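# Flip the serving platter face down onto the drying mat

## Task

Take the serving platter, which starts face up, turn it upside down and lower it face down onto the drying mat, clear of every fixed part of the rig (rails, edges, posts, braces, brackets, arm bases and mounts), then release it. After the platter begins to tilt, moving it quickly ends the attempt, and so does letting it rotate or drop quickly once it has gone beyond standing on its rim. It fails if a gripper still holds any loose object at the end, if both fingers of a closed gripper are bearing down hard on the platter, if the platter only stays put because the robot holds it, or if anything the robot is touching at the end sinks more than about a fingernail's width once left alone.

## Robot and tools

Robot: two six-joint arms, left_arm and right_arm, each ending in a two-finger parallel gripper. They face each other across the table. Base of left_arm sits at (-0.150, +0.531, +0.104) m with quat_wxyz (+0.919, 0, 0, -0.393); base of right_arm at (+0.201, -0.542, +0.111) m with quat_wxyz (+0.649, 0, 0, +0.761). The names left and right do not refer to image sides.

Scene frame: origin at the table centre, +z up, table surface at z = +0.020 m, left_arm on the +y side. Gripper fingers point along the gripper's +x axis and close along its y axis. The reported end_effector_position is the pinch point between the pads, roughly 3 to 4 cm behind the fingertips; at long reach this printed value can be off.

execute_actions takes "actions", a list holding at most one item, plus optional "pictures" (boolean; pictures are included by default). Three forms:
- Empty list: {"actions": []} just reports the state.
- Motion: {"actions": [{"rows": [...], "steps": N}]}, N from 1 to 15 control steps of 1/30 s each (default 15). Each row is used for one step; if there are fewer rows than steps the final row repeats.
- Pause: {"actions": [{"steps": N}]} with no rows, N up to 300; it returns when N steps have elapsed since the previous result, and the time you spend replying is counted in those steps.
A refused call does nothing to the robot.

Each row is one flat list of 14 numbers, every value in [-1, 1], always covering both arms: first left_arm's waist, shoulder, elbow, wrist pitch, wrist yaw, wrist roll and gripper opening, then the same seven for right_arm. The six joint values are offsets, not poses: each is a displacement from that arm's joint angles as printed in the most recent result that listed them (before any such result in the scene, and for later calls within a single reply, from where the arm is when the action begins). They are not cumulative from the previous row. Scale: 1.0 equals 0.9615 rad for waist, shoulder and elbow, 1.713 rad for wrist pitch, 1.767 rad for wrist yaw, 1.728 rad for wrist roll. Sending all zeros therefore pulls the arm back to the reference angles; it is not a pause. Joint ranges (rad): waist -3.054 to 3.054, shoulder 0.000 to 3.142, elbow 0.000 to 2.356, wrist pitch -1.571 to 1.571, wrist yaw -1.571 to 1.571, wrist roll -3.142 to 3.142. A request more than 0.010 rad outward beyond a range end is refused; true ends may differ by up to 0.010 rad, and targets beyond them are clipped, reported by "joint sent to its limit" (possibly about an earlier, still running move). Absence of that line does not prove there is room left.

The opening value is absolute: +1 fully open (pad gap 0.088 m); empty fingers touch at about -0.80, and values down to -1 change nothing further. Closing from fully open takes at least about 0.5 s. grip_measured reports the finger opening on the same scale; readings carry a fixed per-gripper error of up to about 1 mm and read narrower by up to roughly 3 mm (0.061) when squeezing something hard. To hold, command about 0.07 below grip_measured; a smaller gap gives a lighter grip. Parts thinner than about 3 mm get proportionally less force. Pads push about 34 to 49 N each, with a short harder spike at first contact.

Motion limits: each joint's target is kept within a lead of its measured angle (0.211 rad waist/shoulder/elbow, 0.213 wrist pitch, 0.267 wrist yaw, 0.228 wrist roll), and if the targets would move the gripper over 70 mm from where it is, all are scaled back. Big moves thus take several calls. Friction may leave joints short, especially at long reach, and tiny turns may not happen; check Joint positions after moving.

Between calls the simulation keeps running and arms keep heading to the last row's target until everything has nearly stopped or a step is HELD; fingers still in motion finish moving.

Result lines: the state line gives, per arm, end_effector_position (m), end_effector_quat_wxyz and linear/angular velocities. Joint positions and Joint velocities give six joints (rad, rad/s) then the pad gap (m, m/s). "joint command not followed" means the clearance check altered or blocked joint targets on some steps while the rest of the row still ran. HELD marks steps where your row was not, or only partly, sent. A TORQUE FAULT freezes that arm for 10 s and drops the rest of the call; load limits (N m): waist 17.8, shoulder 22, elbow 22, wrist pitch 5.8, wrist yaw 5.78, wrist roll 5.42, including held weight. MOTOR HOT appears from 50 °C; at 95 °C an OVER-TEMPERATURE FAULT holds the arm, and if it does not cool within 30 to 60 s it loses power and goes limp, so do not hold loads longer than needed.

zoom_image: camera (cam_head_left, cam_head_right or cam_high, each 504x504) and region [x0, y0, x1, y1] in pixels from the top-left, at most 504 by 504; gives a closer view of that camera's latest image. read_manual: optional section "licences"; returns URDF licence text only. finished_scene: scene number (1 or 2); ends the scene irreversibly and grades it, so call it only once the platter rests face down on the mat, released.

Avoid: dropping or knocking anything off the table, flipping the platter quickly or letting it fall over fast, touching rig fixtures with it, arms striking or pushing each other, pressing hard into objects, and finishing while gripping anything. Occasionally a loose object gets nudged by an outside push. Smooth, economical, quick motion is preferred.

Each tool is called after "Request:" as name(argument=value, ...) on one line, values as JSON.

## Session

Request:
execute_actions(actions=[])

Scene clock: 0.00 s of 3974.00 s.
left_arm: end_effector_position=(-0.2820, +0.2751, +0.2163) grip_measured=+0.985 end_effector_quat_wxyz=(+0.688, +0.176, +0.612, -0.348) end_effector_velocity=(-0.000, +0.003, -0.001) end_effector_angular_velocity=(+0.010, +0.000, -0.011) | right_arm: end_effector_position=(-0.2405, -0.5017, +0.2253) grip_measured=+0.984 end_effector_quat_wxyz=(+0.180, -0.068, +0.871, -0.451) end_effector_velocity=(+0.002, +0.002, +0.001) end_effector_angular_velocity=(-0.010, -0.004, -0.002)
Joint positions: left_arm=[-1.314  1.458  1.048 -0.937 -0.146 -1.34   0.087] | right_arm=[ 1.145  1.801  0.718  0.785 -0.542 -2.305  0.087]
Joint velocities: left_arm=[-0.002 -0.002 -0.002 -0.007  0.007  0.007  0.   ] | right_arm=[-0.007 -0.007 -0.002 -0.007 -0.007  0.007 -0.   ]
Motor temperatures (°C, as the motors report them): left_arm=[25 25 26 26 23 25] | right_arm=[22 24 23 22 27 24]
Heat: left arm: hottest elbow 26 °C (+0.0 °C/min); right arm: hottest wrist yaw 27 °C (+0.0 °C/min).

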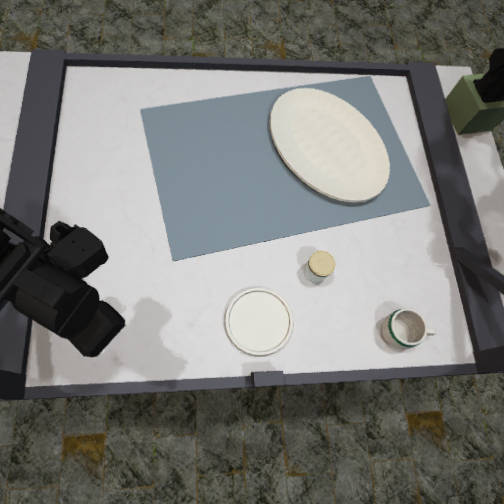

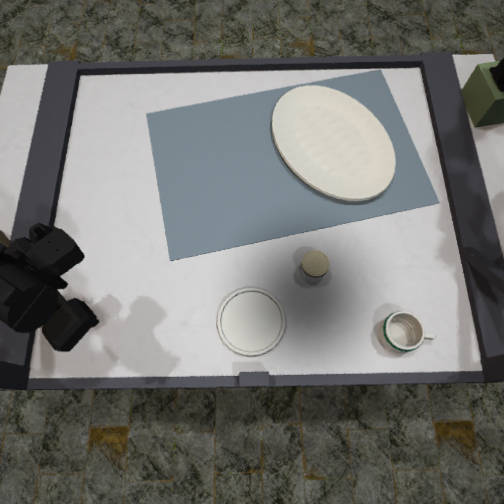

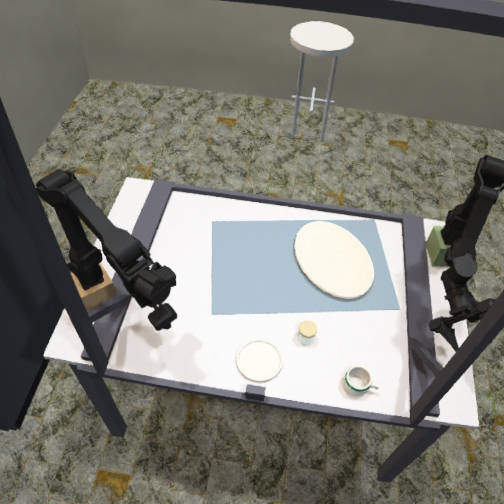

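Request:
zoom_image(camera="cam_head_left", region=[250, 60, 504, 240])

Request:
zoom_image(camera="cam_high", region=[260, 190, 504, 370])

Region (250, 60, 504, 240) of cam_head_left's 504x504 image, scaled by 1.984, with more detail than that image has; it fills the top 357 rows of this view, and the rest is white.

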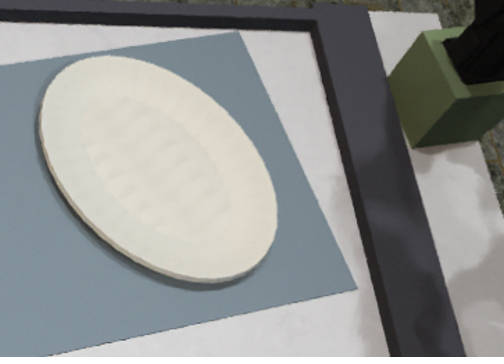

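Region (260, 190, 504, 370) of cam_high's 504x504 image, scaled by 2.066, with more detail than that image has; it fills the top 372 rows of this view, and the rest is white.

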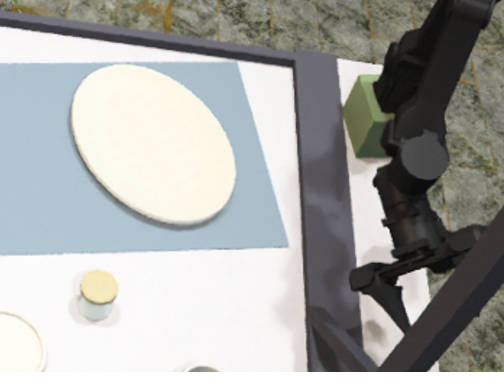

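Request:
execute_actions(actions=[{"rows": [[0,0,0,0,0,0,1, 0,-0.35,0,0,0,0,1]], "steps": 15}])

Scene clock: 48.77 s of 3974.00 s.
left_arm: end_effector_position=(-0.2820, +0.2751, +0.2163) grip_measured=+0.985 end_effector_quat_wxyz=(+0.688, +0.176, +0.612, -0.348) end_effector_velocity=(+0.002, +0.003, -0.003) end_effector_angular_velocity=(+0.011, -0.013, +0.006) | right_arm: end_effector_position=(-0.2169, -0.5081, +0.3556) grip_measured=+0.984 end_effector_quat_wxyz=(+0.046, -0.129, +0.907, -0.398) end_effector_velocity=(+0.007, -0.002, +0.020) end_effector_angular_velocity=(+0.019, +0.047, +0.005)
Joint positions: left_arm=[-1.314  1.458  1.048 -0.937 -0.146 -1.34   0.087] | right_arm=[ 1.145  1.482  0.717  0.787 -0.542 -2.305  0.087]
Joint velocities: left_arm=[-0.002  0.002 -0.007 -0.007 -0.007 -0.007 -0.   ] | right_arm=[-0.002 -0.051  0.002 -0.007 -0.007 -0.007 -0.   ]
Motor temperatures (°C, as the motors report them): left_arm=[25 28 30 27 23 25] | right_arm=[22 30 26 27 27 24]
Heat: left arm: hottest elbow 30 °C (+4.9 °C/min); right arm: hottest shoulder 30 °C (+3.7 °C/min).
Steps of this call (steps 1 to 90: nothing new was sent; then 45.27 s passed at rest; steps 91 to 105: all 15 steps of this action). Readings (joint positions):
91: left_arm=[-1.314 1.458 1.048 -0.937 -0.146 -1.340] | right_arm=[1.145 1.786 0.718 0.780 -0.542 -2.305]
92: left_arm=[-1.314 1.458 1.048 -0.937 -0.146 -1.340] | right_arm=[1.145 1.762 0.715 0.771 -0.542 -2.305]
94: left_arm=[-1.314 1.458 1.048 -0.937 -0.146 -1.340] | right_arm=[1.145 1.696 0.713 0.781 -0.542 -2.305]
98: left_arm=[-1.314 1.458 1.048 -0.937 -0.146 -1.340] | right_arm=[1.145 1.548 0.714 0.788 -0.542 -2.305]
105: the state above

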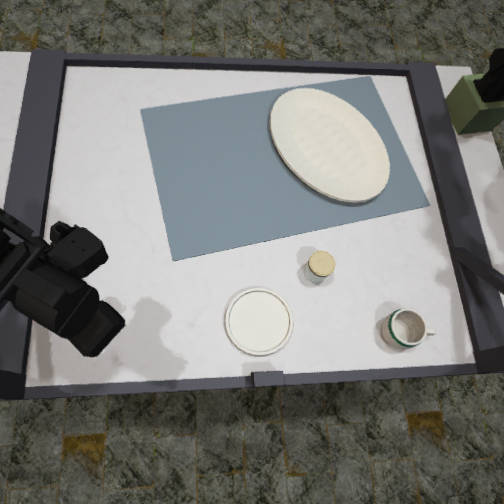

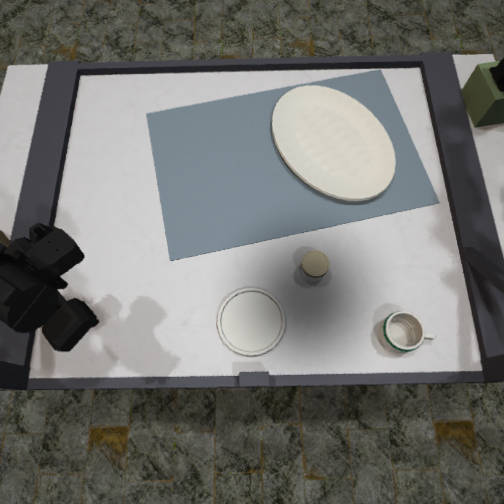

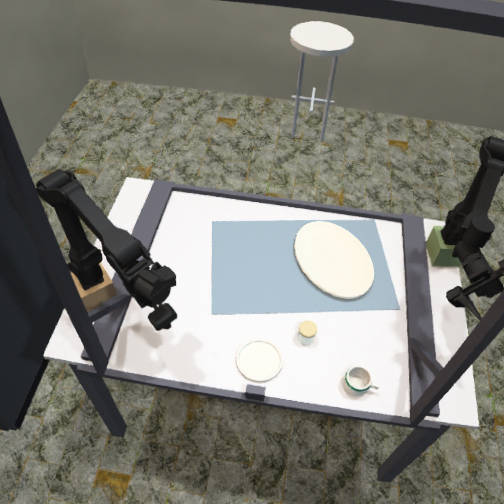

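Request:
execute_actions(actions=[{"rows": [[0,0,0,0,0,0,1, -1,0,0,-0.3,0.307,0.425,1]], "steps": 15}], pictures=false)

Request:
execute_actions(actions=[{"steps": 30}])

Scene clock: 52.03 s of 3974.00 s.
left_arm: end_effector_position=(-0.2820, +0.2751, +0.2163) grip_measured=+0.985 end_effector_quat_wxyz=(+0.688, +0.176, +0.612, -0.348) end_effector_velocity=(+0.002, -0.000, +0.001) end_effector_angular_velocity=(-0.002, -0.005, +0.011) | right_arm: end_effector_position=(-0.1452, -0.3068, +0.2796) grip_measured=+0.985 end_effector_quat_wxyz=(-0.020, +0.300, +0.732, -0.611) end_effector_velocity=(+0.293, +0.351, -0.146) end_effector_angular_velocity=(-1.076, -0.204, -1.738)
Joint positions: left_arm=[-1.314  1.458  1.048 -0.937 -0.146 -1.34   0.087] | right_arm=[ 0.774  1.471  0.717  0.406 -0.115 -1.884  0.087]
Joint velocities: left_arm=[ 0.002 -0.002  0.002 -0.007 -0.007 -0.007 -0.   ] | right_arm=[-0.901  0.007 -0.002 -0.681  0.535  0.989 -0.   ]
Motor temperatures (°C, as the motors report them): left_arm=[25 28 30 27 23 25] | right_arm=[22 30 27 27 27 24]
Heat: left arm: hottest elbow 30 °C (+4.6 °C/min); right arm: hottest shoulder 30 °C (+3.5 °C/min).
From where the robot then was, a joint's target lay farther than a number of 1.0 reaches, so one or more steps of this call were cut to that.
Steps of this call (steps 1 to 30: the robot went on to your last target; steps 31 to 83: nothing new was sent; steps 84 to 98: all 15 steps of this action). Readings (joint positions):
84: left_arm=[-1.314 1.458 1.048 -0.937 -0.146 -1.340] | right_arm=[1.140 1.471 0.717 0.773 -0.531 -2.287]
85: left_arm=[-1.314 1.458 1.048 -0.937 -0.146 -1.340] | right_arm=[1.123 1.469 0.717 0.747 -0.499 -2.257]
87: left_arm=[-1.314 1.458 1.048 -0.937 -0.146 -1.340] | right_arm=[1.070 1.469 0.717 0.691 -0.430 -2.201]
91: left_arm=[-1.314 1.458 1.048 -0.937 -0.146 -1.340] | right_arm=[0.962 1.470 0.717 0.590 -0.300 -2.090]
98: the state above

Scene clock: 53.03 s of 3974.00 s.
left_arm: end_effector_position=(-0.2820, +0.2751, +0.2163) grip_measured=+0.985 end_effector_quat_wxyz=(+0.688, +0.176, +0.612, -0.348) end_effector_velocity=(+0.005, -0.001, -0.001) end_effector_angular_velocity=(-0.008, -0.039, -0.001) | right_arm: end_effector_position=(+0.0618, -0.1589, +0.2519) grip_measured=+0.985 end_effector_quat_wxyz=(+0.256, -0.532, -0.466, +0.659) end_effector_velocity=(+0.002, -0.001, -0.001) end_effector_angular_velocity=(-0.013, +0.013, +0.004)
Joint positions: left_arm=[-1.314  1.458  1.048 -0.937 -0.146 -1.34   0.087] | right_arm=[ 0.188  1.474  0.717  0.276 -0.003 -1.573  0.087]
Joint velocities: left_arm=[-0.002  0.002 -0.002 -0.007 -0.037  0.007  0.   ] | right_arm=[-0.012 -0.002 -0.002 -0.007 -0.022  0.007 -0.   ]
Motor temperatures (°C, as the motors report them): left_arm=[25 28 30 27 23 25] | right_arm=[22 30 27 27 27 24]
Heat: left arm: hottest elbow 30 °C (+4.5 °C/min); right arm: hottest shoulder 30 °C (+3.4 °C/min).
Steps of this call (steps 1 to 30: the robot went on to your last target). Readings (joint positions):
1: left_arm=[-1.314 1.458 1.048 -0.937 -0.146 -1.340] | right_arm=[0.743 1.471 0.717 0.385 -0.098 -1.850]
2: left_arm=[-1.314 1.458 1.048 -0.937 -0.146 -1.340] | right_arm=[0.711 1.472 0.717 0.368 -0.084 -1.815]
4: left_arm=[-1.314 1.458 1.048 -0.937 -0.146 -1.340] | right_arm=[0.644 1.472 0.717 0.340 -0.059 -1.744]
8: left_arm=[-1.314 1.458 1.048 -0.937 -0.146 -1.340] | right_arm=[0.503 1.472 0.717 0.305 -0.030 -1.651]
30: the state above

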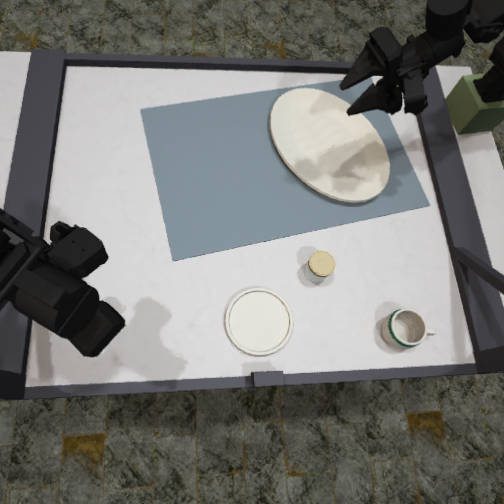

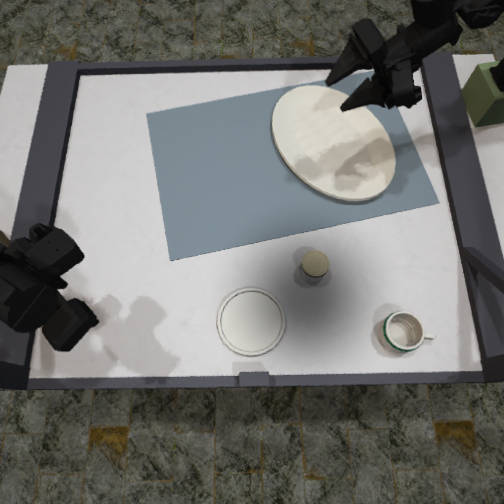

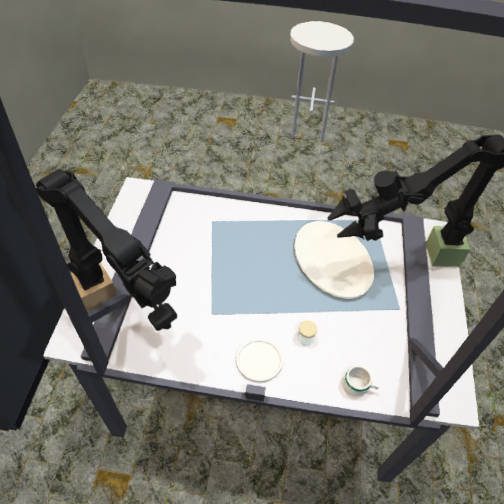

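Request:
execute_actions(actions=[{"rows": [[0,0,0,0,0,0,1, -0.149,-0.2,-0.315,-0.297,0,0,1]], "steps": 15}], pictures=false)

Request:
execute_actions(actions=[{"steps": 20}])

Scene clock: 93.27 s of 3974.00 s.
left_arm: end_effector_position=(-0.2820, +0.2751, +0.2163) grip_measured=+0.985 end_effector_quat_wxyz=(+0.688, +0.176, +0.612, -0.348) end_effector_velocity=(+0.003, +0.001, +0.000) end_effector_angular_velocity=(-0.005, -0.020, +0.009) | right_arm: end_effector_position=(+0.1440, -0.2828, +0.1342) grip_measured=+0.985 end_effector_quat_wxyz=(+0.111, -0.657, -0.258, +0.699) end_effector_velocity=(+0.036, -0.113, -0.070) end_effector_angular_velocity=(-0.456, -0.096, -0.036)
Joint positions: left_arm=[-1.314  1.458  1.048 -0.937 -0.146 -1.34   0.087] | right_arm=[ 0.054  1.3    0.439 -0.179 -0.004 -1.572  0.087]
Joint velocities: left_arm=[-0.002 -0.002 -0.002 -0.007 -0.022 -0.007 -0.   ] | right_arm=[-0.046 -0.081 -0.144 -0.403 -0.007 -0.007 -0.   ]
Motor temperatures (°C, as the motors report them): left_arm=[25 29 31 27 23 25] | right_arm=[22 28 29 28 27 24]
Heat: left arm: hottest elbow 31 °C (+2.0 °C/min); right arm: hottest elbow 29 °C (+0.0 °C/min).
Steps of this call (steps 1 to 15: the robot went on to your last target; steps 16 to 90: nothing new was sent; then 36.73 s passed at rest; steps 91 to 105: all 15 steps of this action). Readings (joint positions):
91: left_arm=[-1.314 1.458 1.048 -0.937 -0.146 -1.340] | right_arm=[0.182 1.463 0.708 0.264 -0.004 -1.572]
92: left_arm=[-1.314 1.458 1.048 -0.937 -0.146 -1.340] | right_arm=[0.167 1.440 0.688 0.232 -0.004 -1.572]
94: left_arm=[-1.314 1.458 1.048 -0.937 -0.146 -1.340] | right_arm=[0.128 1.390 0.634 0.170 -0.004 -1.572]
98: left_arm=[-1.314 1.458 1.048 -0.937 -0.146 -1.340] | right_arm=[0.085 1.342 0.538 0.045 -0.004 -1.572]
105: the state above

Scene clock: 93.93 s of 3974.00 s.
left_arm: end_effector_position=(-0.2820, +0.2751, +0.2163) grip_measured=+0.985 end_effector_quat_wxyz=(+0.688, +0.176, +0.612, -0.348) end_effector_velocity=(+0.004, +0.002, +0.002) end_effector_angular_velocity=(-0.001, -0.023, +0.009) | right_arm: end_effector_position=(+0.1482, -0.2947, +0.1284) grip_measured=+0.985 end_effector_quat_wxyz=(+0.096, -0.664, -0.239, +0.701) end_effector_velocity=(-0.000, -0.001, -0.001) end_effector_angular_velocity=(+0.000, +0.010, -0.006)
Joint positions: left_arm=[-1.314  1.458  1.048 -0.937 -0.146 -1.34   0.087] | right_arm=[ 0.047  1.286  0.427 -0.23  -0.004 -1.572  0.087]
Joint velocities: left_arm=[-0.002 -0.007  0.002 -0.022 -0.022 -0.007 -0.   ] | right_arm=[-0.002 -0.002 -0.007  0.007 -0.007  0.007 -0.   ]
Motor temperatures (°C, as the motors report them): left_arm=[25 29 31 27 23 25] | right_arm=[22 28 29 28 27 24]
Heat: left arm: hottest elbow 31 °C (+2.0 °C/min); right arm: hottest elbow 29 °C (+0.0 °C/min).
Steps of this call (steps 1 to 20: the robot went on to your last target). Readings (joint positions):
1: left_arm=[-1.314 1.458 1.048 -0.937 -0.146 -1.340] | right_arm=[0.052 1.297 0.436 -0.190 -0.004 -1.572]
2: left_arm=[-1.314 1.458 1.048 -0.937 -0.146 -1.340] | right_arm=[0.051 1.294 0.434 -0.199 -0.004 -1.572]
4: left_arm=[-1.314 1.458 1.048 -0.937 -0.146 -1.340] | right_arm=[0.050 1.290 0.432 -0.210 -0.004 -1.572]
8: left_arm=[-1.314 1.458 1.048 -0.937 -0.146 -1.340] | right_arm=[0.048 1.287 0.430 -0.224 -0.004 -1.572]
20: the state above

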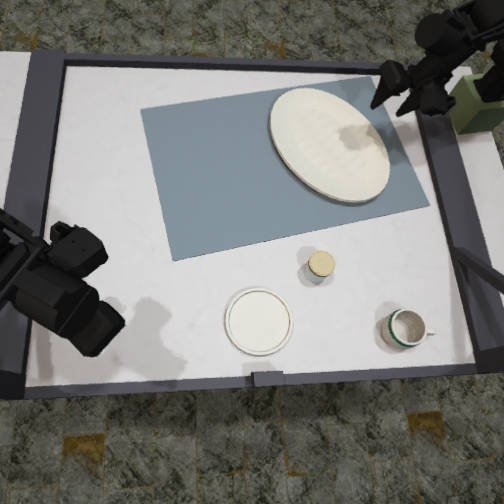

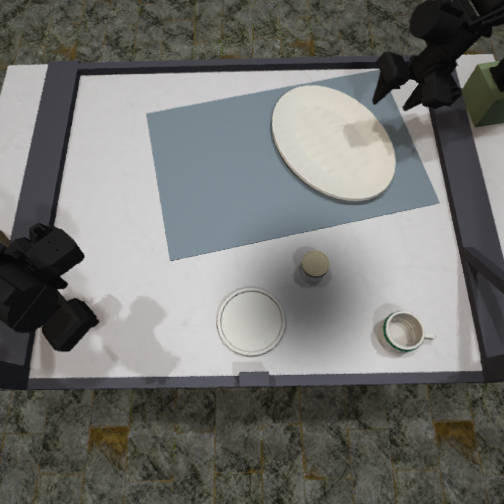

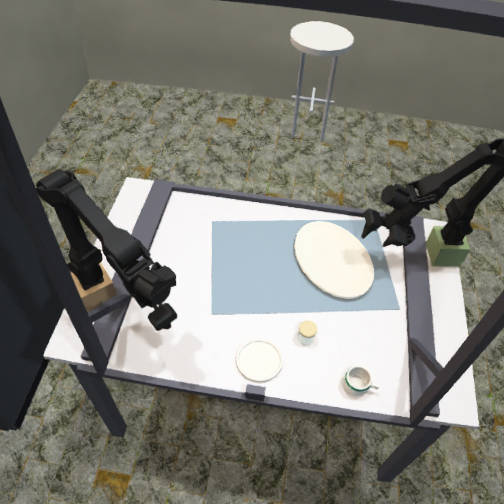

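Request:
execute_actions(actions=[{"rows": [[0,0,0,0,0,0,1, 0,0.207,-0.105,0.167,0,0,1]], "steps": 15}], pictures=false)

Request:
execute_actions(actions=[{"steps": 15}])

Request:
zoom_image(camera="cam_head_left", region=[300, 50, 480, 210])

Request:
zoom_image(camera="cam_high", region=[300, 180, 460, 310])

Scene clock: 99.20 s of 3974.00 s.
left_arm: end_effector_position=(-0.2820, +0.2751, +0.2163) grip_measured=+0.985 end_effector_quat_wxyz=(+0.688, +0.176, +0.612, -0.348) end_effector_velocity=(+0.003, +0.004, +0.000) end_effector_angular_velocity=(+0.011, -0.013, +0.006) | right_arm: end_effector_position=(+0.1480, -0.2934, +0.0875) grip_measured=+0.985 end_effector_quat_wxyz=(+0.097, -0.664, -0.240, +0.701) end_effector_velocity=(-0.000, -0.012, -0.014) end_effector_angular_velocity=(-0.047, -0.000, +0.027)
Joint positions: left_arm=[-1.314  1.458  1.048 -0.937 -0.146 -1.34   0.087] | right_arm=[ 0.047  1.474  0.34   0.046 -0.004 -1.572  0.087]
Joint velocities: left_arm=[-0.002 -0.007 -0.002 -0.022 -0.007 -0.007  0.   ] | right_arm=[-0.002  0.042 -0.027  0.022 -0.022 -0.022 -0.   ]
Motor temperatures (°C, as the motors report them): left_arm=[25 29 31 28 23 25] | right_arm=[22 28 29 28 27 24]
Heat: left arm: hottest elbow 31 °C (+2.0 °C/min); right arm: hottest elbow 29 °C (+0.0 °C/min).
Steps of this call (steps 1 to 15: the robot went on to your last target; steps 16 to 90: nothing new was sent; then 1.77 s passed at rest; steps 91 to 105: all 15 steps of this action). Readings (joint positions):
91: left_arm=[-1.314 1.458 1.048 -0.937 -0.146 -1.340] | right_arm=[0.047 1.304 0.418 -0.202 -0.004 -1.572]
92: left_arm=[-1.314 1.458 1.048 -0.937 -0.146 -1.340] | right_arm=[0.047 1.335 0.406 -0.143 -0.004 -1.572]
94: left_arm=[-1.314 1.458 1.048 -0.937 -0.146 -1.340] | right_arm=[0.047 1.400 0.380 -0.074 -0.004 -1.572]
98: left_arm=[-1.314 1.458 1.048 -0.937 -0.146 -1.340] | right_arm=[0.047 1.455 0.344 0.006 -0.004 -1.572]
105: the state above

Scene clock: 99.70 s of 3974.00 s.
left_arm: end_effector_position=(-0.2820, +0.2751, +0.2163) grip_measured=+0.985 end_effector_quat_wxyz=(+0.688, +0.176, +0.612, -0.348) end_effector_velocity=(+0.001, +0.001, +0.001) end_effector_angular_velocity=(-0.002, -0.009, -0.008) | right_arm: end_effector_position=(+0.1480, -0.2934, +0.0866) grip_measured=+0.985 end_effector_quat_wxyz=(+0.097, -0.664, -0.240, +0.701) end_effector_velocity=(+0.002, -0.002, -0.001) end_effector_angular_velocity=(-0.004, -0.018, +0.014)
Joint positions: left_arm=[-1.314  1.458  1.048 -0.937 -0.146 -1.34   0.087] | right_arm=[ 0.047  1.479  0.338  0.054 -0.004 -1.572  0.087]
Joint velocities: left_arm=[-0.002 -0.002  0.002 -0.007 -0.007  0.007  0.   ] | right_arm=[-0.002 -0.002 -0.002 -0.007  0.007 -0.022  0.   ]
Motor temperatures (°C, as the motors report them): left_arm=[25 29 31 28 23 25] | right_arm=[22 28 29 27 27 24]
Heat: left arm: hottest elbow 31 °C (+2.0 °C/min); right arm: hottest elbow 29 °C (+0.0 °C/min).
Steps of this call (steps 1 to 15: the robot went on to your last target). Readings (joint positions):
1: left_arm=[-1.314 1.458 1.048 -0.937 -0.146 -1.340] | right_arm=[0.047 1.475 0.339 0.048 -0.004 -1.572]
2: left_arm=[-1.314 1.458 1.048 -0.937 -0.146 -1.340] | right_arm=[0.047 1.476 0.339 0.049 -0.004 -1.572]
4: left_arm=[-1.314 1.458 1.048 -0.937 -0.146 -1.340] | right_arm=[0.047 1.477 0.338 0.051 -0.004 -1.572]
8: left_arm=[-1.314 1.458 1.048 -0.937 -0.146 -1.340] | right_arm=[0.047 1.478 0.338 0.053 -0.004 -1.572]
15: the state above
All arms were judged still, so your last target was given up. Only a new action makes them travel on or press farther. Fingers that are still opening or closing keep moving.

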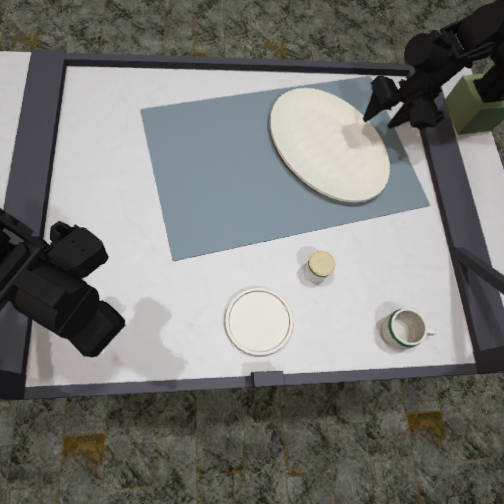

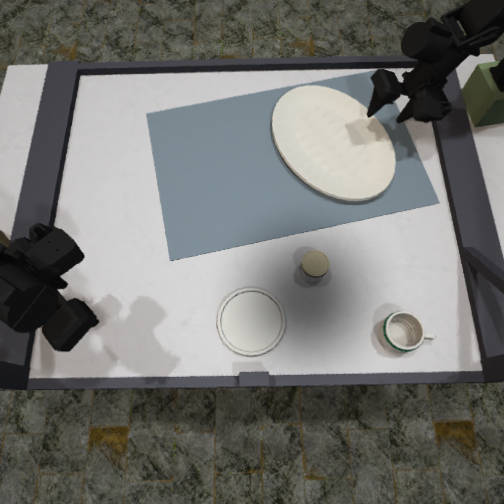

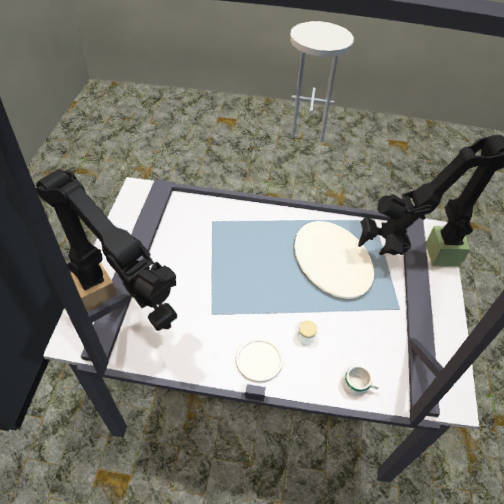

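Region (300, 50, 480, 210) of cam_head_left's 504x504 image, scaled by 2.800, with more detail than that image has.

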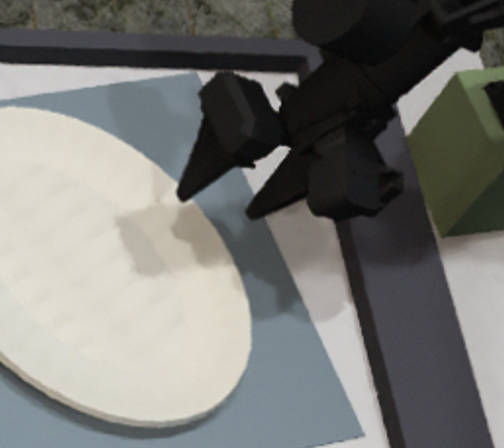

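Region (300, 180, 460, 310) of cam_high's 504x504 image, scaled by 3.150, with more detail than that image has; it fills the top 410 rows of this view, and the rest is white.

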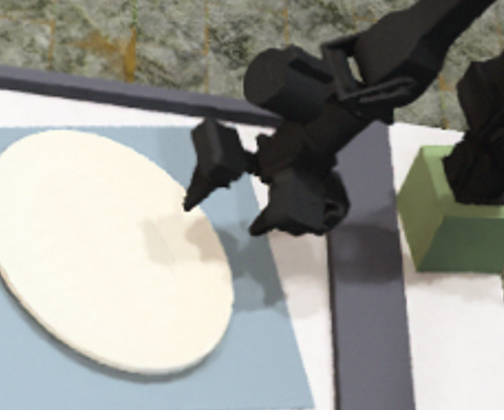

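Request:
execute_actions(actions=[{"rows": [[0,0,0,0,0,0,1, 0.01,0.008,-0.017,0.04,0,0,1],[0,0,0,0,0,0,1, 0.02,0.016,-0.034,0.07,0,0,1],[0,0,0,0,0,0,1, 0.03,0.024,-0.051,0.1,0,0,1],[0,0,0,0,0,0,1, 0.04,0.032,-0.068,0.13,0,0,1],[0,0,0,0,0,0,1, 0.05,0.04,-0.085,0.16,0,0,1],[0,0,0,0,0,0,1, 0.055,0.048,-0.102,0.19,0,0,1],[0,0,0,0,0,0,1, 0.055,0.056,-0.119,0.22,0,0,1],[0,0,0,0,0,0,1, 0.055,0.064,-0.136,0.25,0,0,1],[0,0,0,0,0,0,1, 0.055,0.072,-0.153,0.28,0,0,1],[0,0,0,0,0,0,1, 0.055,0.08,-0.17,0.31,0,0,1],[0,0,0,0,0,0,1, 0.055,0.088,-0.187,0.335,0,0,1],[0,0,0,0,0,0,1, 0.058,0.095,-0.21,0.335,0,0,1]], "steps": 15}], pictures=false)

Request:
execute_actions(actions=[{"steps": 15}])

Request:
zoom_image(camera="cam_head_left", region=[300, 50, 480, 210])

Request:
zoom_image(camera="cam_high", region=[300, 180, 460, 310])

Scene clock: 113.43 s of 3974.00 s.
left_arm: end_effector_position=(-0.2820, +0.2751, +0.2163) grip_measured=+0.985 end_effector_quat_wxyz=(+0.688, +0.176, +0.612, -0.348) end_effector_velocity=(+0.005, -0.000, +0.000) end_effector_angular_velocity=(-0.005, -0.020, +0.014) | right_arm: end_effector_position=(+0.1316, -0.2808, +0.0903) grip_measured=+0.985 end_effector_quat_wxyz=(+0.173, -0.618, -0.342, +0.686) end_effector_velocity=(+0.003, -0.051, -0.032) end_effector_angular_velocity=(+0.054, +0.015, +0.058)
Joint positions: left_arm=[-1.314  1.458  1.048 -0.937 -0.146 -1.34   0.087] | right_arm=[ 0.097  1.552  0.174  0.56  -0.004 -1.572  0.087]
Joint velocities: left_arm=[ 0.002 -0.002 -0.002 -0.007 -0.022 -0.007 -0.   ] | right_arm=[ 0.027  0.115 -0.276  0.447 -0.022 -0.022  0.   ]
Motor temperatures (°C, as the motors report them): left_arm=[25 29 32 28 23 25] | right_arm=[22 27 28 27 27 24]
Heat: left arm: hottest elbow 32 °C (+2.0 °C/min); right arm: hottest elbow 28 °C (-2.0 °C/min).
Steps of this call (steps 1 to 90: nothing new was sent; then 10.23 s passed at rest; steps 91 to 105: all 15 steps of this action). Readings (joint positions):
91: left_arm=[-1.314 1.458 1.048 -0.937 -0.146 -1.340] | right_arm=[0.048 1.479 0.337 0.063 -0.004 -1.572]
92: left_arm=[-1.314 1.458 1.048 -0.937 -0.146 -1.340] | right_arm=[0.049 1.480 0.332 0.084 -0.004 -1.572]
94: left_arm=[-1.314 1.458 1.048 -0.937 -0.146 -1.340] | right_arm=[0.058 1.486 0.319 0.148 -0.004 -1.572]
98: left_arm=[-1.314 1.458 1.048 -0.937 -0.146 -1.340] | right_arm=[0.084 1.509 0.272 0.313 -0.004 -1.572]
105: the state above

Scene clock: 113.93 s of 3974.00 s.
left_arm: end_effector_position=(-0.2820, +0.2751, +0.2163) grip_measured=+0.985 end_effector_quat_wxyz=(+0.688, +0.176, +0.612, -0.348) end_effector_velocity=(-0.003, +0.003, -0.001) end_effector_angular_velocity=(+0.017, +0.016, -0.000) | right_arm: end_effector_position=(+0.1312, -0.2828, +0.0903) grip_measured=+0.985 end_effector_quat_wxyz=(+0.180, -0.613, -0.352, +0.684) end_effector_velocity=(-0.003, -0.003, -0.001) end_effector_angular_velocity=(-0.010, +0.008, +0.023)
Joint positions: left_arm=[-1.314  1.458  1.048 -0.937 -0.146 -1.34   0.087] | right_arm=[ 0.1    1.563  0.146  0.625 -0.004 -1.572  0.087]
Joint velocities: left_arm=[-0.002  0.002  0.002 -0.007  0.022 -0.007 -0.   ] | right_arm=[ 0.002 -0.002 -0.002 -0.007 -0.022 -0.007  0.   ]
Motor temperatures (°C, as the motors report them): left_arm=[25 29 32 28 23 25] | right_arm=[22 27 28 27 27 24]
Heat: left arm: hottest elbow 32 °C (+2.0 °C/min); right arm: hottest elbow 28 °C (-2.0 °C/min).
Steps of this call (steps 1 to 15: the robot went on to your last target). Readings (joint positions):
1: left_arm=[-1.314 1.458 1.048 -0.937 -0.146 -1.340] | right_arm=[0.098 1.555 0.166 0.574 -0.004 -1.572]
2: left_arm=[-1.314 1.458 1.048 -0.937 -0.146 -1.340] | right_arm=[0.098 1.558 0.160 0.585 -0.004 -1.572]
4: left_arm=[-1.314 1.458 1.048 -0.937 -0.146 -1.340] | right_arm=[0.099 1.560 0.154 0.602 -0.004 -1.572]
8: left_arm=[-1.314 1.458 1.048 -0.937 -0.146 -1.340] | right_arm=[0.100 1.562 0.149 0.618 -0.004 -1.572]
15: the state above

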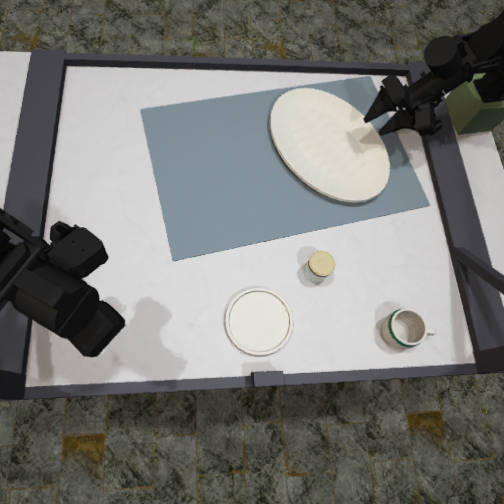

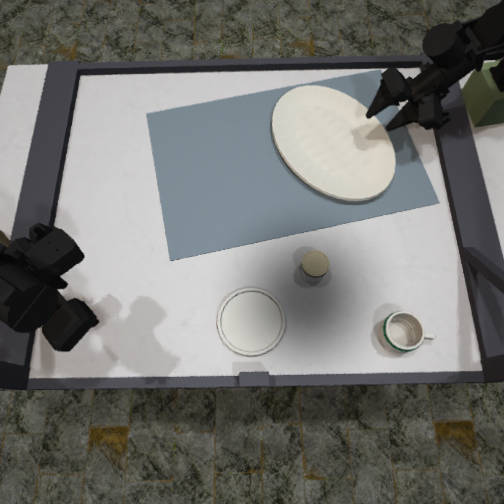

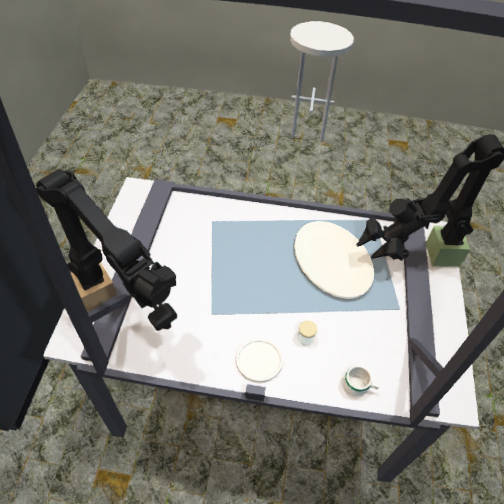

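Region (300, 50, 480, 210) of cam_head_left's 504x504 image, scaled by 2.800, with more detail than that image has.

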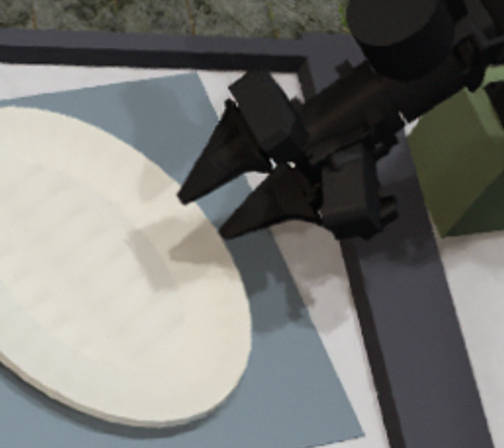

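Region (300, 180, 460, 310) of cam_high's 504x504 image, scaled by 3.150, with more detail than that image has; it fills the top 410 rows of this view, and the rest is white.

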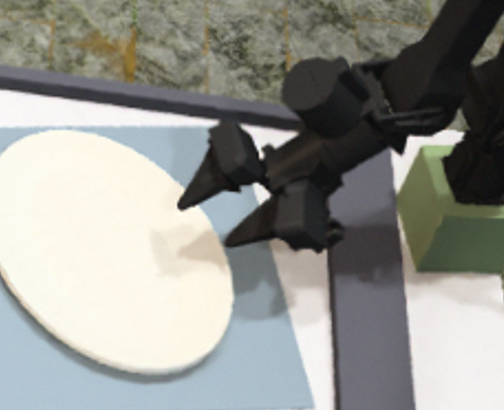

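Request:
execute_actions(actions=[{"rows": [[0,0,0,0,0,0,1, 0,0.02,-0.003,0.012,0,0,1],[0,0,0,0,0,0,1, 0,0.03,-0.005,0.02,0,0,1],[0,0,0,0,0,0,1, 0,0.04,-0.007,0.027,0,0,1],[0,0,0,0,0,0,1, 0,0.05,-0.009,0.033,0,0,1],[0,0,0,0,0,0,1, 0,0.06,-0.011,0.039,0,0,1],[0,0,0,0,0,0,1, 0,0.07,-0.013,0.045,0,0,1],[0,0,0,0,0,0,1, 0,0.08,-0.015,0.05,0,0,1],[0,0,0,0,0,0,1, 0,0.09,-0.015,0.052,0,0,1]], "steps": 15}], pictures=false)

Request:
execute_actions(actions=[{"steps": 10}])

Request:
zoom_image(camera="cam_head_left", region=[340, 80, 440, 170])

Request:
zoom_image(camera="cam_high", region=[340, 210, 430, 290])

Scene clock: 123.20 s of 3974.00 s.
left_arm: end_effector_position=(-0.2820, +0.2751, +0.2163) grip_measured=+0.985 end_effector_quat_wxyz=(+0.688, +0.176, +0.612, -0.348) end_effector_velocity=(+0.001, +0.002, -0.002) end_effector_angular_velocity=(+0.007, -0.011, +0.006) | right_arm: end_effector_position=(+0.1309, -0.2817, +0.0830) grip_measured=+0.985 end_effector_quat_wxyz=(+0.181, -0.612, -0.352, +0.684) end_effector_velocity=(-0.003, +0.000, -0.002) end_effector_angular_velocity=(+0.004, +0.012, +0.018)
Joint positions: left_arm=[-1.314  1.458  1.048 -0.937 -0.146 -1.34   0.087] | right_arm=[ 0.1    1.639  0.141  0.708 -0.004 -1.572  0.087]
Joint velocities: left_arm=[-0.002  0.002 -0.002 -0.007 -0.007 -0.007 -0.   ] | right_arm=[-0.002  0.027 -0.002  0.037 -0.022 -0.007 -0.   ]
Motor temperatures (°C, as the motors report them): left_arm=[25 29 32 28 23 25] | right_arm=[22 27 27 28 27 24]
Heat: left arm: hottest elbow 32 °C (+2.0 °C/min); right arm: hottest wrist pitch 28 °C (-1.0 °C/min).
Steps of this call (steps 1 to 15: the robot went on to your last target; steps 16 to 90: nothing new was sent; then 5.77 s passed at rest; steps 91 to 105: all 15 steps of this action). Readings (joint positions):
91: left_arm=[-1.314 1.458 1.048 -0.937 -0.146 -1.340] | right_arm=[0.100 1.565 0.145 0.629 -0.004 -1.572]
92: left_arm=[-1.314 1.458 1.048 -0.937 -0.146 -1.340] | right_arm=[0.100 1.569 0.145 0.635 -0.004 -1.572]
94: left_arm=[-1.314 1.458 1.048 -0.937 -0.146 -1.340] | right_arm=[0.100 1.580 0.145 0.651 -0.004 -1.572]
98: left_arm=[-1.314 1.458 1.048 -0.937 -0.146 -1.340] | right_arm=[0.100 1.611 0.145 0.685 -0.004 -1.572]
105: the state above

Scene clock: 123.53 s of 3974.00 s.
left_arm: end_effector_position=(-0.2820, +0.2751, +0.2163) grip_measured=+0.985 end_effector_quat_wxyz=(+0.688, +0.176, +0.612, -0.348) end_effector_velocity=(+0.002, +0.006, -0.003) end_effector_angular_velocity=(+0.027, -0.006, +0.003) | right_arm: end_effector_position=(+0.1309, -0.2816, +0.0826) grip_measured=+0.985 end_effector_quat_wxyz=(+0.181, -0.612, -0.352, +0.684) end_effector_velocity=(-0.002, -0.005, -0.003) end_effector_angular_velocity=(-0.027, +0.014, +0.008)
Joint positions: left_arm=[-1.314  1.458  1.048 -0.937 -0.146 -1.34   0.087] | right_arm=[ 0.1    1.643  0.141  0.712 -0.004 -1.572  0.087]
Joint velocities: left_arm=[-0.002 -0.002 -0.007 -0.022  0.007 -0.007 -0.   ] | right_arm=[-0.002 -0.002 -0.002 -0.022 -0.022  0.007 -0.   ]
Motor temperatures (°C, as the motors report them): left_arm=[25 29 32 28 23 25] | right_arm=[22 27 27 28 27 24]
Heat: left arm: hottest elbow 32 °C (+2.0 °C/min); right arm: hottest wrist pitch 28 °C (-1.0 °C/min).
Steps of this call (steps 1 to 10: the robot went on to your last target). Readings (joint positions):
1: left_arm=[-1.314 1.458 1.048 -0.937 -0.146 -1.340] | right_arm=[0.100 1.640 0.141 0.709 -0.004 -1.572]
2: left_arm=[-1.314 1.458 1.048 -0.937 -0.146 -1.340] | right_arm=[0.100 1.640 0.141 0.710 -0.004 -1.572]
4: left_arm=[-1.314 1.458 1.048 -0.937 -0.146 -1.340] | right_arm=[0.100 1.641 0.141 0.711 -0.004 -1.572]
8: left_arm=[-1.314 1.458 1.048 -0.937 -0.146 -1.340] | right_arm=[0.100 1.643 0.141 0.712 -0.004 -1.572]
10: the state above

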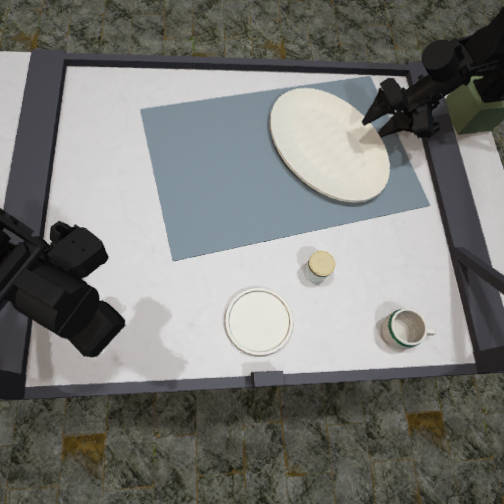

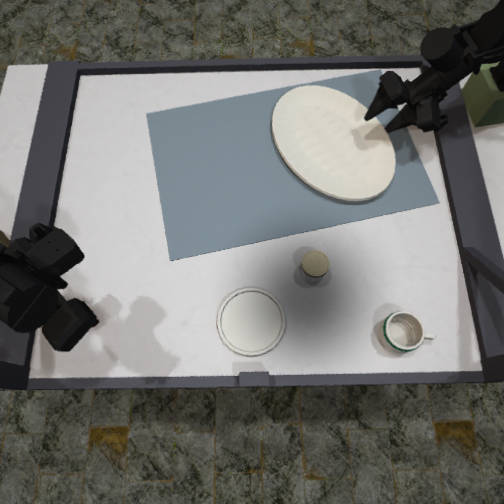

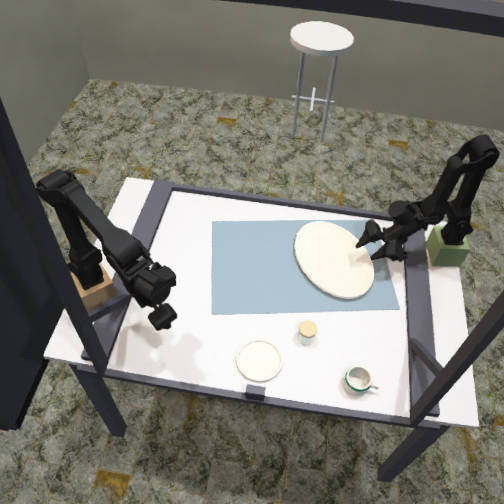

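Region (340, 80, 440, 170) of cam_head_left's 504x504 image, scaled by 5.040, with more detail than that image has; it fills the top 454 rows of this view, and the rest is white.

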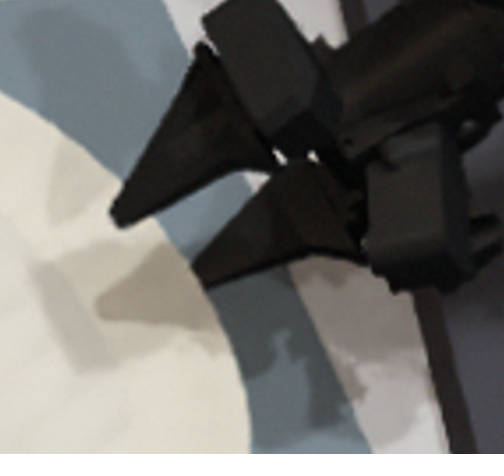

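Region (340, 210, 430, 290) of cam_high's 504x504 image, scaled by 5.600, with more detail than that image has.

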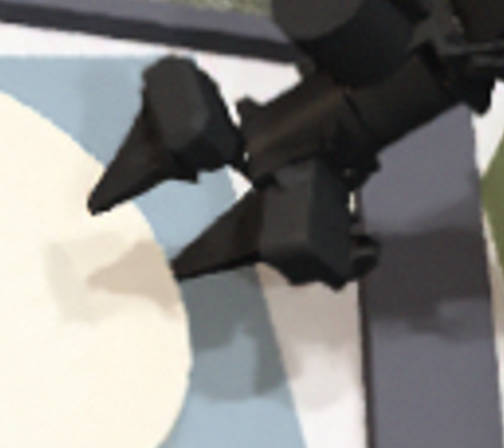

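Request:
execute_actions(actions=[{"rows": [[0,0,0,0,0,0,1, 0,0.007,0.015,-0.002,0,0,1],[0,0,0,0,0,0,1, 0,0.014,0.025,-0.003,0,0,1],[0,0,0,0,0,0,1, 0,0.021,0.035,-0.005,0,0,1],[0,0,0,0,0,0,1, 0,0.028,0.045,-0.007,0,0,1],[0,0,0,0,0,0,1, 0,0.035,0.055,-0.009,0,0,1],[0,0,0,0,0,0,1, 0,0.042,0.065,-0.01,0,0,1],[0,0,0,0,0,0,1, 0,0.049,0.075,-0.012,0,0,1],[0,0,0,0,0,0,1, 0,0.056,0.085,-0.014,0,0,1],[0,0,0,0,0,0,1, 0,0.063,0.095,-0.016,0,0,1],[0,0,0,0,0,0,1, 0,0.07,0.105,-0.018,0,0,1],[0,0,0,0,0,0,1, 0,0.075,0.11,-0.018,0,0,1]], "steps": 15}], pictures=false)

Request:
execute_actions(actions=[{"steps": 12}])

Request:
zoom_image(camera="cam_head_left", region=[340, 80, 440, 170])

Request:
zoom_image(camera="cam_high", region=[340, 210, 430, 290])

Scene clock: 136.10 s of 3974.00 s.
left_arm: end_effector_position=(-0.2820, +0.2751, +0.2163) grip_measured=+0.985 end_effector_quat_wxyz=(+0.688, +0.176, +0.612, -0.348) end_effector_velocity=(+0.001, +0.002, -0.000) end_effector_angular_velocity=(+0.002, -0.008, +0.006) | right_arm: end_effector_position=(+0.1257, -0.2621, +0.0817) grip_measured=+0.985 end_effector_quat_wxyz=(+0.179, -0.614, -0.350, +0.685) end_effector_velocity=(-0.005, +0.007, -0.009) end_effector_angular_velocity=(-0.040, -0.010, +0.029)
Joint positions: left_arm=[-1.314  1.458  1.048 -0.937 -0.146 -1.34   0.087] | right_arm=[ 0.1    1.703  0.224  0.683 -0.004 -1.572  0.087]
Joint velocities: left_arm=[-0.002 -0.002 -0.002 -0.007 -0.007 -0.007 -0.   ] | right_arm=[-0.002  0.061  0.056 -0.037 -0.022 -0.022 -0.   ]
Motor temperatures (°C, as the motors report them): left_arm=[25 29 32 28 23 25] | right_arm=[22 27 27 28 27 24]
Heat: left arm: hottest elbow 32 °C (+1.0 °C/min); right arm: hottest wrist pitch 28 °C (-1.0 °C/min).
Steps of this call (steps 1 to 15: the robot went on to your last target; steps 16 to 90: nothing new was sent; then 9.07 s passed at rest; steps 91 to 105: all 15 steps of this action). Readings (joint positions):
91: left_arm=[-1.314 1.458 1.048 -0.937 -0.146 -1.340] | right_arm=[0.100 1.643 0.140 0.712 -0.004 -1.572]
92: left_arm=[-1.314 1.458 1.048 -0.937 -0.146 -1.340] | right_arm=[0.100 1.644 0.141 0.712 -0.004 -1.572]
94: left_arm=[-1.314 1.458 1.048 -0.937 -0.146 -1.340] | right_arm=[0.100 1.650 0.148 0.709 -0.004 -1.572]
98: left_arm=[-1.314 1.458 1.048 -0.937 -0.146 -1.340] | right_arm=[0.100 1.669 0.180 0.701 -0.004 -1.572]
105: the state above

Scene clock: 136.50 s of 3974.00 s.
left_arm: end_effector_position=(-0.2820, +0.2751, +0.2163) grip_measured=+0.985 end_effector_quat_wxyz=(+0.688, +0.176, +0.612, -0.348) end_effector_velocity=(+0.005, +0.003, -0.001) end_effector_angular_velocity=(+0.008, -0.032, -0.005) | right_arm: end_effector_position=(+0.1254, -0.2608, +0.0808) grip_measured=+0.985 end_effector_quat_wxyz=(+0.177, -0.614, -0.349, +0.685) end_effector_velocity=(-0.003, -0.001, +0.000) end_effector_angular_velocity=(-0.005, +0.010, +0.018)
Joint positions: left_arm=[-1.314  1.458  1.048 -0.937 -0.146 -1.34   0.087] | right_arm=[ 0.1    1.711  0.231  0.679 -0.004 -1.572  0.087]
Joint velocities: left_arm=[-0.002 -0.002 -0.002 -0.022 -0.022  0.007 -0.   ] | right_arm=[-0.002 -0.002  0.002 -0.007 -0.022 -0.007 -0.   ]
Motor temperatures (°C, as the motors report them): left_arm=[25 29 32 28 23 25] | right_arm=[22 27 27 28 27 24]
Heat: left arm: hottest elbow 32 °C (+1.0 °C/min); right arm: hottest wrist pitch 28 °C (-1.0 °C/min).
Steps of this call (steps 1 to 12: the robot went on to your last target). Readings (joint positions):
1: left_arm=[-1.314 1.458 1.048 -0.937 -0.146 -1.340] | right_arm=[0.100 1.705 0.226 0.682 -0.004 -1.572]
2: left_arm=[-1.314 1.458 1.048 -0.937 -0.146 -1.340] | right_arm=[0.100 1.706 0.227 0.681 -0.004 -1.572]
4: left_arm=[-1.314 1.458 1.048 -0.937 -0.146 -1.340] | right_arm=[0.100 1.708 0.229 0.680 -0.004 -1.572]
8: left_arm=[-1.314 1.458 1.048 -0.937 -0.146 -1.340] | right_arm=[0.100 1.710 0.231 0.679 -0.004 -1.572]
12: the state above

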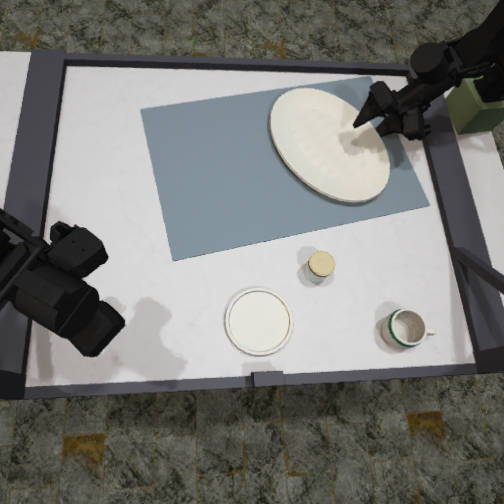

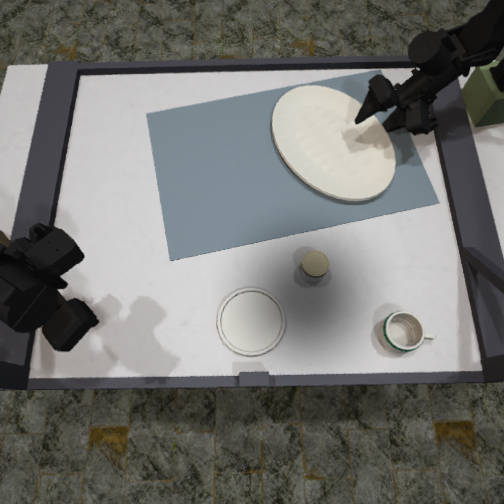

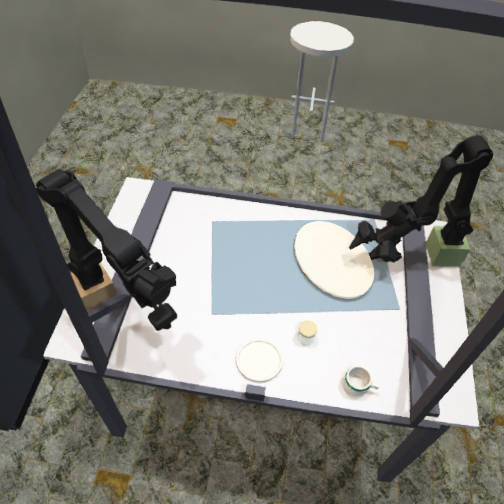

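Region (340, 80, 440, 170) of cam_head_left's 504x504 image, scaled by 5.040, with more detail than that image has; it fills the top 454 rows of this view, and the rest is white.

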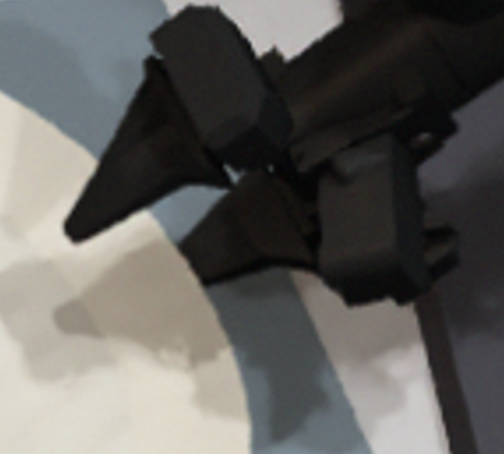

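Region (340, 210, 430, 290) of cam_high's 504x504 image, scaled by 5.600, with more detail than that image has.

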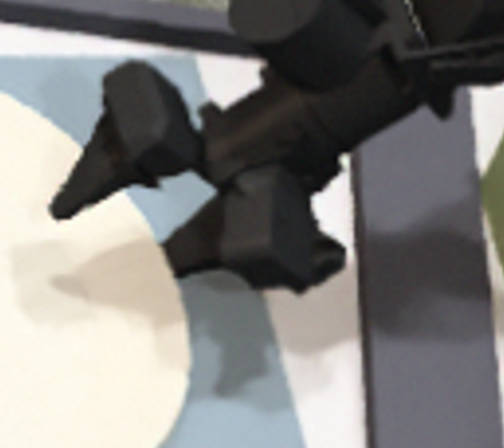

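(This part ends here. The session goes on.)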